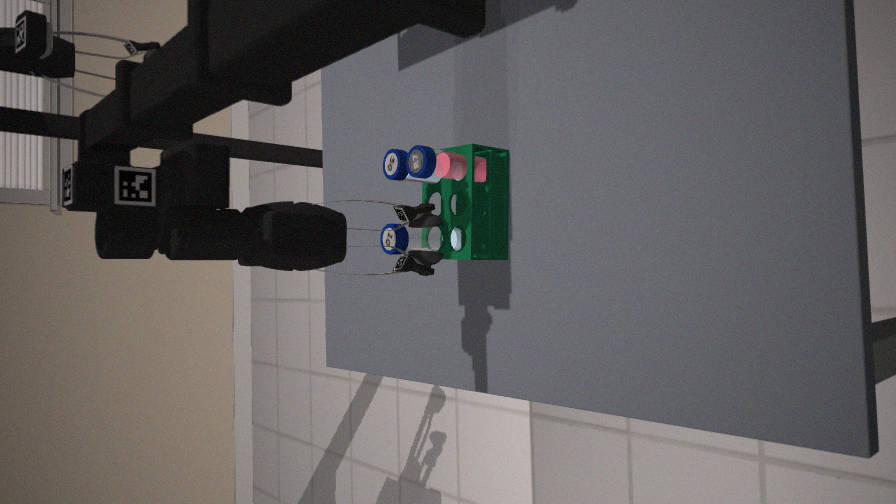

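Scene clock: 861.63 s.
r1.base_odometry: x=+0.921 y=-0.852 heading=+1.829 (m, m, rad; r1's odometry frame)
r1.turned_by_wheels: +0.000 (rad since the last result)
r1.turned_by_imu: +0.000 (rad since the last result)
r1.base_tilt: forward=-0.2 right=-1.4 (deg)
r1.lidar_m: 1.85 2.67 1.90 1.81 1.87 2.50 1.32 1.26 0.90 0.85 0.22 2.03
r1.head_depth_mm: 2532 2792 - 797 648 544 488 / 2519 - 2544 797 646 545 488 / 2486 - 1388 707 647 542 488 / 2487 2915 956 725 645 543 488 / 2536 2865 2539 795 644 541 477 / 2513 2879 2541 1820 662 539 477 / 2517 2892 2553 1947 1578 1329 1121
r1.base_status: not commanded
r1.joint_positions: lift_m=+0.963 arm_m=+0.457 wrist_yaw_rad=+0.001 wrist_pitch_rad=-1.559 wrist_roll_rad=+0.006 gripper_m=+0.040 head_pan_rad=-1.577 head_tilt_rad=-0.703
r1.joint_status: all done
r1.motor_effort: left_wheel=-1(2) right_wheel=+2(2) lift_m=+14(14) arm_m=-3(3) wrist_yaw_rad=-1(1) wrist_pitch_rad=-1(1) wrist_roll_rad=-2(2) gripper_m=+0(75) head_pan_rad=+3(2) head_tilt_rad=+1(1) (%)
r1.hand_pose: x=-0.0216 y=-0.5811 z=+0.8455 quat_wxyz=(+0.502, +0.496, -0.504, -0.499) (m; r1's base frame)
r1.wrist_depth_mm: 215 216 219 223 226 228 232 / 222 222 225 229 232 235 239 / 955 229 233 236 239 243 246 / - 237 241 183 187 248 255 / - 244 246 123 190 127 266 / - 253 259 194 178 142 273 / - 261 266 271 275 136 285
r2.base_odometry: x=+1.281 y=-0.564 heading=+0.173 (m, m, rad; r2's odometry frame)
r2.turned_by_wheels: +0.000 (rad since the last result)
r2.turned_by_imu: +0.000 (rad since the last result)
r2.base_tilt: forward=-1.5 right=+0.2 (deg)
r2.lidar_m: 1.40 2.48 1.81 1.73 1.79 2.43 2.22 0.44 0.32 0.31 0.32 0.43
r2.head_depth_mm: - - - - - - 1065 / - - - - - - 1074 / 2566 - - - - - 1069 / 2573 2835 904 741 631 1231 1082 / 2547 2827 789 746 620 563 1084 / 2581 2876 921 748 621 565 1091 / 2572 2900 926 650 623 568 1087
r2.base_status: not commanded
r2.joint_positions: lift_m=+1.099 arm_m=+0.002 wrist_yaw_rad=+0.000 wrist_pitch_rad=-1.561 wrist_roll_rad=+0.004 gripper_m=+0.058 head_pan_rad=-1.563 head_tilt_rad=-0.790
r2.joint_status: not commanded
r2.motor_effort: left_wheel=-4(4) right_wheel=+3(3) lift_m=+62(62) arm_m=-4(4) wrist_yaw_rad=+0(1) wrist_pitch_rad=+0(0) wrist_roll_rad=-1(1) gripper_m=+1(0) head_pan_rad=-3(3) head_tilt_rad=-3(3) (%)
r2.hand_pose: x=-0.0216 y=-0.1250 z=+0.9808 quat_wxyz=(+0.502, +0.497, -0.503, -0.499) (m; r2's base frame)
r2.wrist_depth_mm: 350 351 351 353 353 354 356 / - - - - - - - / - - - - - - - / - - - - - - - / - - - - - - - / - - - - - - - / - - - - - - -
pictures: none
No camera images: the call's "cameras" was empty. Leave "cameras" out to get every camera's image.

Scene clock: 863.70 s.
r1.base_odometry: x=+0.921 y=-0.852 heading=+1.829 (m, m, rad; r1's odometry frame)
r1.turned_by_wheels: +0.000 (rad since the last result)
r1.turned_by_imu: +0.000 (rad since the last result)
r1.base_tilt: forward=-0.2 right=-1.4 (deg)
r1.lidar_m: 1.85 2.65 1.90 1.81 1.86 2.48 1.32 1.26 0.90 0.85 0.22 2.03
r1.head_depth_mm: 2543 2959 2570 794 647 544 489 / 2465 2923 2589 798 647 544 488 / 2600 2931 1416 704 645 543 489 / 2509 3008 1783 741 644 542 486 / 2534 2890 2546 796 646 542 478 / 2544 2846 2562 1827 660 540 476 / 2483 2835 2585 1961 1580 1326 1125
r1.base_status: not commanded
r1.joint_positions: lift_m=+1.100 arm_m=+0.457 wrist_yaw_rad=+0.001 wrist_pitch_rad=-1.559 wrist_roll_rad=+0.006 gripper_m=+0.040 head_pan_rad=-1.577 head_tilt_rad=-0.703
r1.joint_status: all done
r1.motor_effort: left_wheel=-1(1) right_wheel=+2(2) lift_m=+22(22) arm_m=-3(3) wrist_yaw_rad=-1(1) wrist_pitch_rad=-1(1) wrist_roll_rad=-2(2) gripper_m=+0(0) head_pan_rad=+3(2) head_tilt_rad=+1(1) (%)
r1.hand_pose: x=-0.0216 y=-0.5811 z=+0.9819 quat_wxyz=(+0.502, +0.496, -0.504, -0.499) (m; r1's base frame)
r1.wrist_depth_mm: - 345 348 353 357 362 364 / - 359 357 361 365 374 345 / - - 367 368 378 387 364 / - - 380 325 326 395 352 / - - 391 400 401 410 356 / - - 408 415 423 425 372 / - - 423 427 432 444 396
r2.base_odometry: x=+1.281 y=-0.564 heading=+0.173 (m, m, rad; r2's odometry frame)
r2.turned_by_wheels: +0.000 (rad since the last result)
r2.turned_by_imu: +0.000 (rad since the last result)
r2.base_tilt: forward=-1.5 right=+0.3 (deg)
r2.lidar_m: 1.40 2.48 1.80 1.73 1.79 2.43 2.22 0.44 0.32 0.31 0.32 0.43
r2.head_depth_mm: - - - - - - 1062 / - - - - - - 1079 / 2557 - - - - - 1073 / 2602 2848 908 742 632 1229 1076 / 2594 2856 789 744 619 563 1088 / 2554 2880 918 749 621 565 1084 / 2561 2904 924 651 624 567 1089
r2.base_status: not commanded
r2.joint_positions: lift_m=+1.099 arm_m=+0.002 wrist_yaw_rad=+0.000 wrist_pitch_rad=-1.561 wrist_roll_rad=+0.004 gripper_m=+0.058 head_pan_rad=-1.563 head_tilt_rad=-0.790
r2.joint_status: not commanded
r2.motor_effort: left_wheel=-4(4) right_wheel=+2(3) lift_m=+62(62) arm_m=-4(4) wrist_yaw_rad=+1(0) wrist_pitch_rad=+0(0) wrist_roll_rad=-1(1) gripper_m=+0(0) head_pan_rad=-3(3) head_tilt_rad=-4(3) (%)
r2.hand_pose: x=-0.0216 y=-0.1250 z=+0.9808 quat_wxyz=(+0.502, +0.497, -0.503, -0.499) (m; r2's base frame)
r2.wrist_depth_mm: 348 347 348 352 353 351 355 / - - - - - - - / - - - - - - - / - - - - - - - / - - - - - - - / - - - - - - - / - - - - - - -
pictures: r1_wrist_camera
Images, in order (width x height): r1_wrist_camera 644x364.

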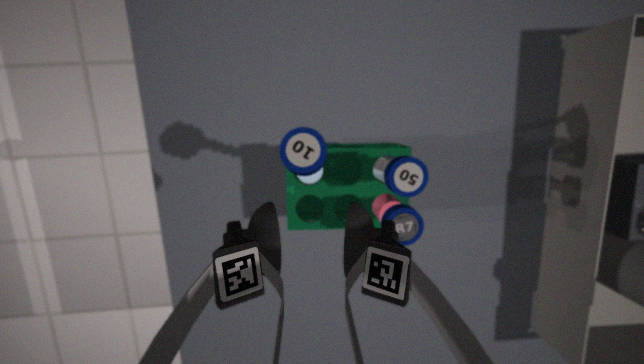

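Scene clock: 868.93 s.
r1.base_odometry: x=+1.027 y=-1.254 heading=+1.829 (m, m, rad; r1's odometry frame)
r1.turned_by_wheels: +0.000 (rad since the last result)
r1.turned_by_imu: +0.002 (rad since the last result)
r1.base_tilt: forward=-0.2 right=-1.4 (deg)
r1.lidar_m: 2.26 2.63 1.88 1.80 1.85 2.48 1.10 0.92 0.91 0.87 0.90 0.54
r1.head_depth_mm: 2588 2973 1044 803 604 544 499 / 2605 2943 958 727 642 543 499 / 2637 2986 1040 730 642 544 498 / 2516 3033 1039 580 614 542 498 / 1185 2849 1448 790 625 542 496 / 2532 2877 2567 793 642 543 485 / 2520 2853 2515 789 644 541 484
r1.base_status: done
r1.joint_positions: lift_m=+1.100 arm_m=+0.440 wrist_yaw_rad=+0.001 wrist_pitch_rad=-1.559 wrist_roll_rad=+0.006 gripper_m=+0.050 head_pan_rad=-1.577 head_tilt_rad=-0.703
r1.joint_status: all done
r1.motor_effort: left_wheel=-1(6) right_wheel=+2(3) lift_m=+22(22) arm_m=-3(3) wrist_yaw_rad=+0(1) wrist_pitch_rad=-1(1) wrist_roll_rad=-2(2) gripper_m=+0(47) head_pan_rad=+2(3) head_tilt_rad=+2(0) (%)
r1.hand_pose: x=-0.0216 y=-0.5641 z=+0.9819 quat_wxyz=(+0.502, +0.496, -0.504, -0.499) (m; r1's base frame)
r1.wrist_depth_mm: 338 341 342 349 335 220 363 / 348 353 355 360 360 301 378 / 356 363 365 371 372 377 389 / 368 373 372 322 330 394 405 / 382 389 383 324 403 408 420 / 393 402 254 408 416 424 434 / 408 412 384 373 393 441 450
r2.base_odometry: x=+1.281 y=-0.564 heading=+0.173 (m, m, rad; r2's odometry frame)
r2.turned_by_wheels: +0.000 (rad since the last result)
r2.turned_by_imu: +0.000 (rad since the last result)
r2.base_tilt: forward=-1.5 right=+0.3 (deg)
r2.lidar_m: 1.40 2.47 1.80 1.73 1.79 2.43 2.23 0.44 0.32 0.31 0.32 0.43
r2.head_depth_mm: - - - - - - 1066 / - - - - - - 1075 / 2599 - - - - - 1069 / 2571 2825 908 742 632 1230 1081 / 556 2778 788 745 620 563 1083 / 2450 2890 918 749 621 564 1086 / 2571 2870 923 652 623 566 1091
r2.base_status: not commanded
r2.joint_positions: lift_m=+1.099 arm_m=+0.002 wrist_yaw_rad=+0.000 wrist_pitch_rad=-1.561 wrist_roll_rad=+0.004 gripper_m=+0.058 head_pan_rad=-1.563 head_tilt_rad=-0.790
r2.joint_status: not commanded
r2.motor_effort: left_wheel=-4(4) right_wheel=+3(3) lift_m=+62(62) arm_m=-4(4) wrist_yaw_rad=-1(0) wrist_pitch_rad=+0(0) wrist_roll_rad=-1(2) gripper_m=+0(0) head_pan_rad=-3(3) head_tilt_rad=-3(4) (%)
r2.hand_pose: x=-0.0216 y=-0.1250 z=+0.9808 quat_wxyz=(+0.502, +0.497, -0.503, -0.499) (m; r2's base frame)
r2.wrist_depth_mm: 351 349 352 353 353 353 355 / - - - - - - - / - - - - - - - / - - - - - - - / - - - - - - - / - - - - - - - / - - - - - - -
pictures: none
No camera images: the call's "cameras" was empty. Leave "cameras" out to get every camera's image.

Scene clock: 870.30 s.
r1.base_odometry: x=+1.027 y=-1.254 heading=+1.829 (m, m, rad; r1's odometry frame)
r1.turned_by_wheels: +0.000 (rad since the last result)
r1.turned_by_imu: +0.000 (rad since the last result)
r1.base_tilt: forward=-0.2 right=-1.3 (deg)
r1.lidar_m: 2.26 2.64 1.88 1.80 1.85 2.46 1.10 0.92 0.91 0.87 0.90 0.53
r1.head_depth_mm: 2706 2944 1041 794 602 545 499 / 2593 2973 955 725 643 543 499 / - 2949 1042 728 643 545 498 / 2550 2832 1033 565 616 543 497 / 1191 2862 1446 793 624 542 496 / 2522 2916 2553 791 642 541 487 / 2548 2895 2558 794 640 541 486
r1.base_status: not commanded
r1.joint_positions: lift_m=+1.060 arm_m=+0.398 wrist_yaw_rad=+0.001 wrist_pitch_rad=-1.559 wrist_roll_rad=+0.006 gripper_m=+0.050 head_pan_rad=-1.577 head_tilt_rad=-0.703
r1.joint_status: all done
r1.motor_effort: left_wheel=-1(1) right_wheel=+2(2) lift_m=+14(21) arm_m=-3(2) wrist_yaw_rad=+0(0) wrist_pitch_rad=-1(1) wrist_roll_rad=-2(2) gripper_m=+0(1) head_pan_rad=+3(1) head_tilt_rad=+1(2) (%)
r1.hand_pose: x=-0.0216 y=-0.5221 z=+0.9425 quat_wxyz=(+0.502, +0.496, -0.504, -0.499) (m; r1's base frame)
r1.wrist_depth_mm: 301 304 305 309 312 252 327 / 311 312 315 322 323 303 339 / 319 323 320 274 278 282 350 / 330 332 324 277 315 310 361 / 341 346 319 281 361 360 374 / 351 355 191 362 371 365 388 / 364 369 309 323 334 395 402
r2.base_odometry: x=+1.281 y=-0.564 heading=+0.173 (m, m, rad; r2's odometry frame)
r2.turned_by_wheels: +0.000 (rad since the last result)
r2.turned_by_imu: +0.000 (rad since the last result)
r2.base_tilt: forward=-1.5 right=+0.2 (deg)
r2.lidar_m: 1.40 2.49 1.81 1.73 1.79 2.42 2.23 0.44 0.32 0.31 0.32 0.43
r2.head_depth_mm: - - - - - - 1061 / - - - - - - 1071 / 2583 - - - - - 1068 / 2575 2854 906 742 633 1226 1082 / 567 1316 789 745 618 562 1088 / 2525 2881 919 750 620 565 1084 / 2570 2898 926 651 624 567 1091
r2.base_status: not commanded
r2.joint_positions: lift_m=+1.099 arm_m=+0.002 wrist_yaw_rad=+0.000 wrist_pitch_rad=-1.561 wrist_roll_rad=+0.004 gripper_m=+0.058 head_pan_rad=-1.563 head_tilt_rad=-0.790
r2.joint_status: not commanded
r2.motor_effort: left_wheel=-4(4) right_wheel=+3(3) lift_m=+62(62) arm_m=-4(5) wrist_yaw_rad=+1(1) wrist_pitch_rad=+0(0) wrist_roll_rad=-1(1) gripper_m=+0(0) head_pan_rad=-3(3) head_tilt_rad=-3(4) (%)
r2.hand_pose: x=-0.0216 y=-0.1250 z=+0.9808 quat_wxyz=(+0.502, +0.497, -0.503, -0.499) (m; r2's base frame)
r2.wrist_depth_mm: 347 348 351 355 350 353 356 / - - - - - - - / - - - - - - - / - - - - - - - / - - - - - - - / - - - - - - - / - - - - - - -
pictures: r1_head_camera (sideways: a quarter turn clockwise sets it upright), r1_wrist_camera
Images, in order (width x height): r1_head_camera 896x504, r1_wrist_camera 644x364.

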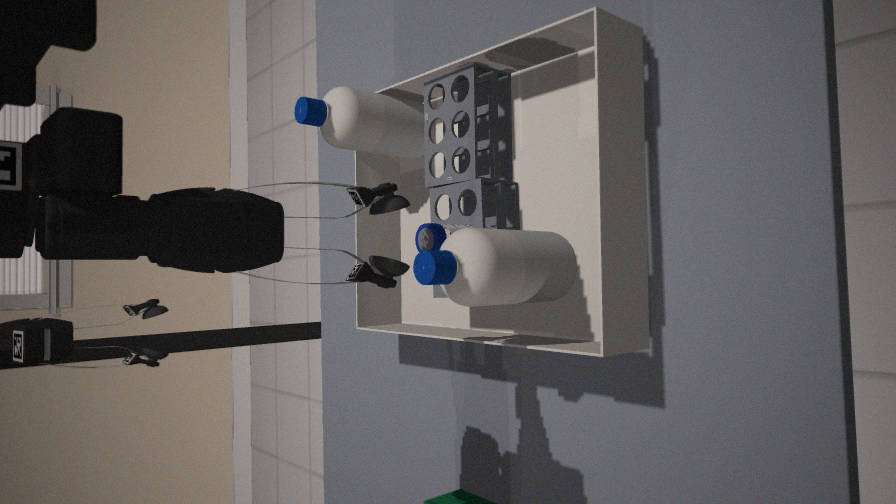

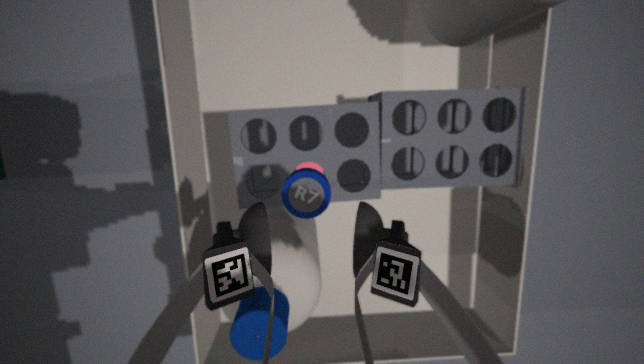

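Request:
execute_actions(actions=[{"r1":{"base":{"translate_m":0.006},"joints":{"arm_m":0.40,"wrist_roll_rad":0.4,"gripper_m":0.045}}}], cameras=[])

Request:
execute_actions(actions=[{"r1":{"joints":{"lift_m":1.01}}}], cameras=["r1_wrist_camera","r1_head_camera"])

Scene clock: 880.77 s.
r1.base_odometry: x=+1.025 y=-1.248 heading=+1.829 (m, m, rad; r1's odometry frame)
r1.turned_by_wheels: +0.000 (rad since the last result)
r1.turned_by_imu: +0.001 (rad since the last result)
r1.base_tilt: forward=-0.3 right=-1.3 (deg)
r1.lidar_m: 2.26 2.63 1.88 1.80 1.85 2.47 1.11 0.93 0.91 0.87 0.90 0.53
r1.head_depth_mm: 2708 2985 1050 799 615 543 498 / 2591 2967 961 725 645 544 497 / - 2954 1046 733 645 542 498 / 2533 2849 1036 576 608 544 497 / 1178 2845 1413 783 624 541 487 / 2535 2860 2553 793 643 540 486 / 2487 2874 2564 792 643 540 486
r1.base_status: done
r1.joint_positions: lift_m=+1.060 arm_m=+0.400 wrist_yaw_rad=+0.001 wrist_pitch_rad=-1.559 wrist_roll_rad=+0.395 gripper_m=+0.045 head_pan_rad=-1.577 head_tilt_rad=-0.703
r1.joint_status: all done
r1.motor_effort: left_wheel=-1(3) right_wheel=+2(5) lift_m=+14(14) arm_m=+4(3) wrist_yaw_rad=-1(1) wrist_pitch_rad=-1(1) wrist_roll_rad=+2(1) gripper_m=+1(31) head_pan_rad=+2(3) head_tilt_rad=+0(2) (%)
r1.hand_pose: x=-0.0217 y=-0.5233 z=+0.9425 quat_wxyz=(+0.395, +0.390, -0.591, -0.585) (m; r1's base frame)
r1.wrist_depth_mm: 300 302 305 311 312 293 328 / 310 308 314 318 291 274 338 / 319 319 323 274 278 310 349 / 331 332 313 280 348 347 359 / 341 346 321 242 359 359 373 / 350 359 345 209 360 331 385 / 364 366 374 178 341 393 -
r2.base_odometry: x=+1.281 y=-0.564 heading=+0.173 (m, m, rad; r2's odometry frame)
r2.turned_by_wheels: +0.000 (rad since the last result)
r2.turned_by_imu: +0.000 (rad since the last result)
r2.base_tilt: forward=-1.5 right=+0.2 (deg)
r2.lidar_m: 1.40 2.48 1.80 1.73 1.79 2.43 2.23 0.44 0.32 0.31 0.32 0.43
r2.head_depth_mm: - - - - - - 1066 / - - - - - - 1077 / 2605 - - - - - 1066 / 2576 2852 903 741 633 1229 1076 / 566 706 788 744 619 563 1082 / 2499 2895 919 747 620 565 1087 / 2584 2885 924 651 623 567 1090
r2.base_status: not commanded
r2.joint_positions: lift_m=+1.099 arm_m=+0.002 wrist_yaw_rad=+0.000 wrist_pitch_rad=-1.561 wrist_roll_rad=+0.004 gripper_m=+0.058 head_pan_rad=-1.563 head_tilt_rad=-0.790
r2.joint_status: not commanded
r2.motor_effort: left_wheel=-4(4) right_wheel=+3(3) lift_m=+62(62) arm_m=-4(5) wrist_yaw_rad=-1(0) wrist_pitch_rad=+0(0) wrist_roll_rad=-2(1) gripper_m=+0(0) head_pan_rad=-3(3) head_tilt_rad=-3(3) (%)
r2.hand_pose: x=-0.0216 y=-0.1250 z=+0.9808 quat_wxyz=(+0.502, +0.497, -0.503, -0.499) (m; r2's base frame)
r2.wrist_depth_mm: 346 352 348 349 355 352 354 / - - - - - - - / - - - - - - - / - - - - - - - / - - - - - - - / - - - - - - - / - - - - - - -
pictures: none
No camera images: the call's "cameras" was empty. Leave "cameras" out to get every camera's image.

Scene clock: 882.07 s.
r1.base_odometry: x=+1.025 y=-1.248 heading=+1.829 (m, m, rad; r1's odometry frame)
r1.turned_by_wheels: +0.000 (rad since the last result)
r1.turned_by_imu: +0.000 (rad since the last result)
r1.base_tilt: forward=-0.2 right=-1.3 (deg)
r1.lidar_m: 2.26 2.64 1.88 1.80 1.85 2.47 1.11 0.93 0.91 0.87 0.90 0.53
r1.head_depth_mm: 2539 - 1047 801 617 543 499 / 2440 2942 960 726 643 543 500 / - - 988 724 644 543 498 / 2462 2946 993 571 608 542 496 / 1174 2837 1402 784 624 542 487 / 2551 2853 2554 793 644 542 486 / 2506 2866 2592 793 643 541 485
r1.base_status: not commanded
r1.joint_positions: lift_m=+1.010 arm_m=+0.400 wrist_yaw_rad=+0.001 wrist_pitch_rad=-1.559 wrist_roll_rad=+0.395 gripper_m=+0.045 head_pan_rad=-1.577 head_tilt_rad=-0.703
r1.joint_status: all done
r1.motor_effort: left_wheel=-1(1) right_wheel=+1(1) lift_m=+14(15) arm_m=+3(3) wrist_yaw_rad=-1(0) wrist_pitch_rad=-1(1) wrist_roll_rad=+2(1) gripper_m=+0(1) head_pan_rad=+2(3) head_tilt_rad=+1(1) (%)
r1.hand_pose: x=-0.0217 y=-0.5233 z=+0.8925 quat_wxyz=(+0.395, +0.390, -0.591, -0.585) (m; r1's base frame)
r1.wrist_depth_mm: 216 257 261 264 265 216 278 / 224 264 267 269 220 223 285 / 273 257 273 224 227 270 293 / 281 261 256 226 294 300 265 / 288 291 275 172 305 310 278 / 297 302 233 170 318 312 268 / 309 313 255 157 294 273 342
r2.base_odometry: x=+1.281 y=-0.564 heading=+0.173 (m, m, rad; r2's odometry frame)
r2.turned_by_wheels: +0.000 (rad since the last result)
r2.turned_by_imu: +0.000 (rad since the last result)
r2.base_tilt: forward=-1.5 right=+0.3 (deg)
r2.lidar_m: 1.40 2.48 1.80 1.73 1.79 2.43 2.22 0.44 0.32 0.31 0.32 0.43
r2.head_depth_mm: - - - - - - 1067 / - - - - - - 1074 / 2593 - - - - - 1070 / 2574 2840 906 744 632 1227 1080 / 586 654 779 744 618 562 1084 / 540 2838 921 749 622 565 1085 / 2560 2950 922 650 624 566 1087
r2.base_status: not commanded
r2.joint_positions: lift_m=+1.099 arm_m=+0.002 wrist_yaw_rad=+0.000 wrist_pitch_rad=-1.561 wrist_roll_rad=+0.004 gripper_m=+0.058 head_pan_rad=-1.563 head_tilt_rad=-0.790
r2.joint_status: not commanded
r2.motor_effort: left_wheel=-4(4) right_wheel=+3(3) lift_m=+62(62) arm_m=-4(4) wrist_yaw_rad=+0(0) wrist_pitch_rad=+0(0) wrist_roll_rad=-1(1) gripper_m=+0(0) head_pan_rad=-3(4) head_tilt_rad=-3(3) (%)
r2.hand_pose: x=-0.0216 y=-0.1250 z=+0.9808 quat_wxyz=(+0.502, +0.497, -0.503, -0.499) (m; r2's base frame)
r2.wrist_depth_mm: 348 350 351 353 351 355 357 / - - - - - - - / - - - - - - - / - - - - - - - / - - - - - - - / - - - - - - - / - - - - - - -
pictures: r1_head_camera (sideways: a quarter turn clockwise sets it upright), r1_wrist_camera
Images, in order (width x height): r1_head_camera 896x504, r1_wrist_camera 644x364.

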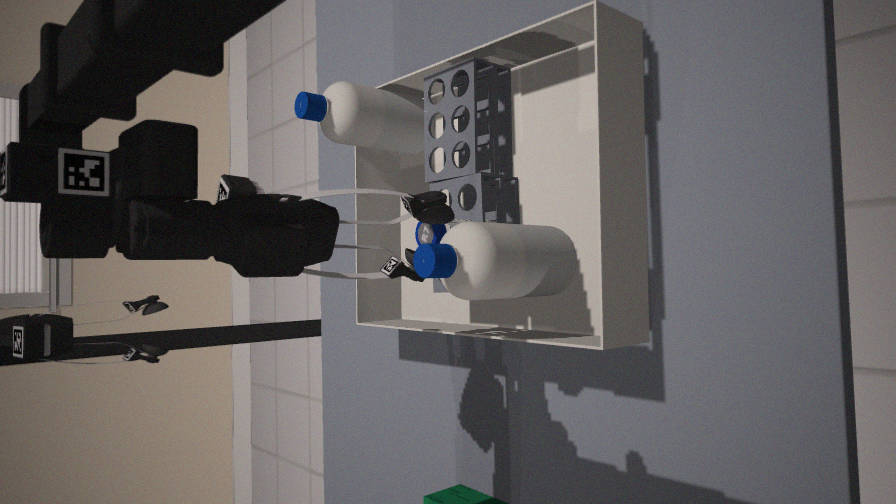

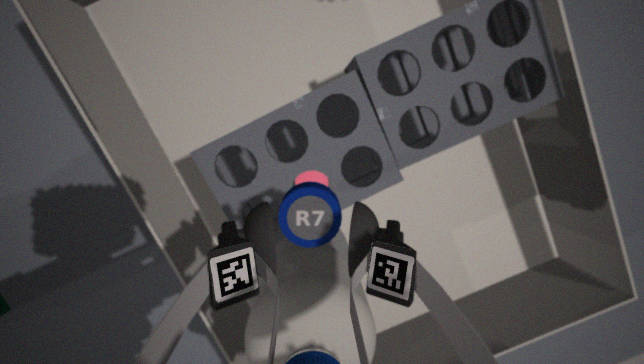

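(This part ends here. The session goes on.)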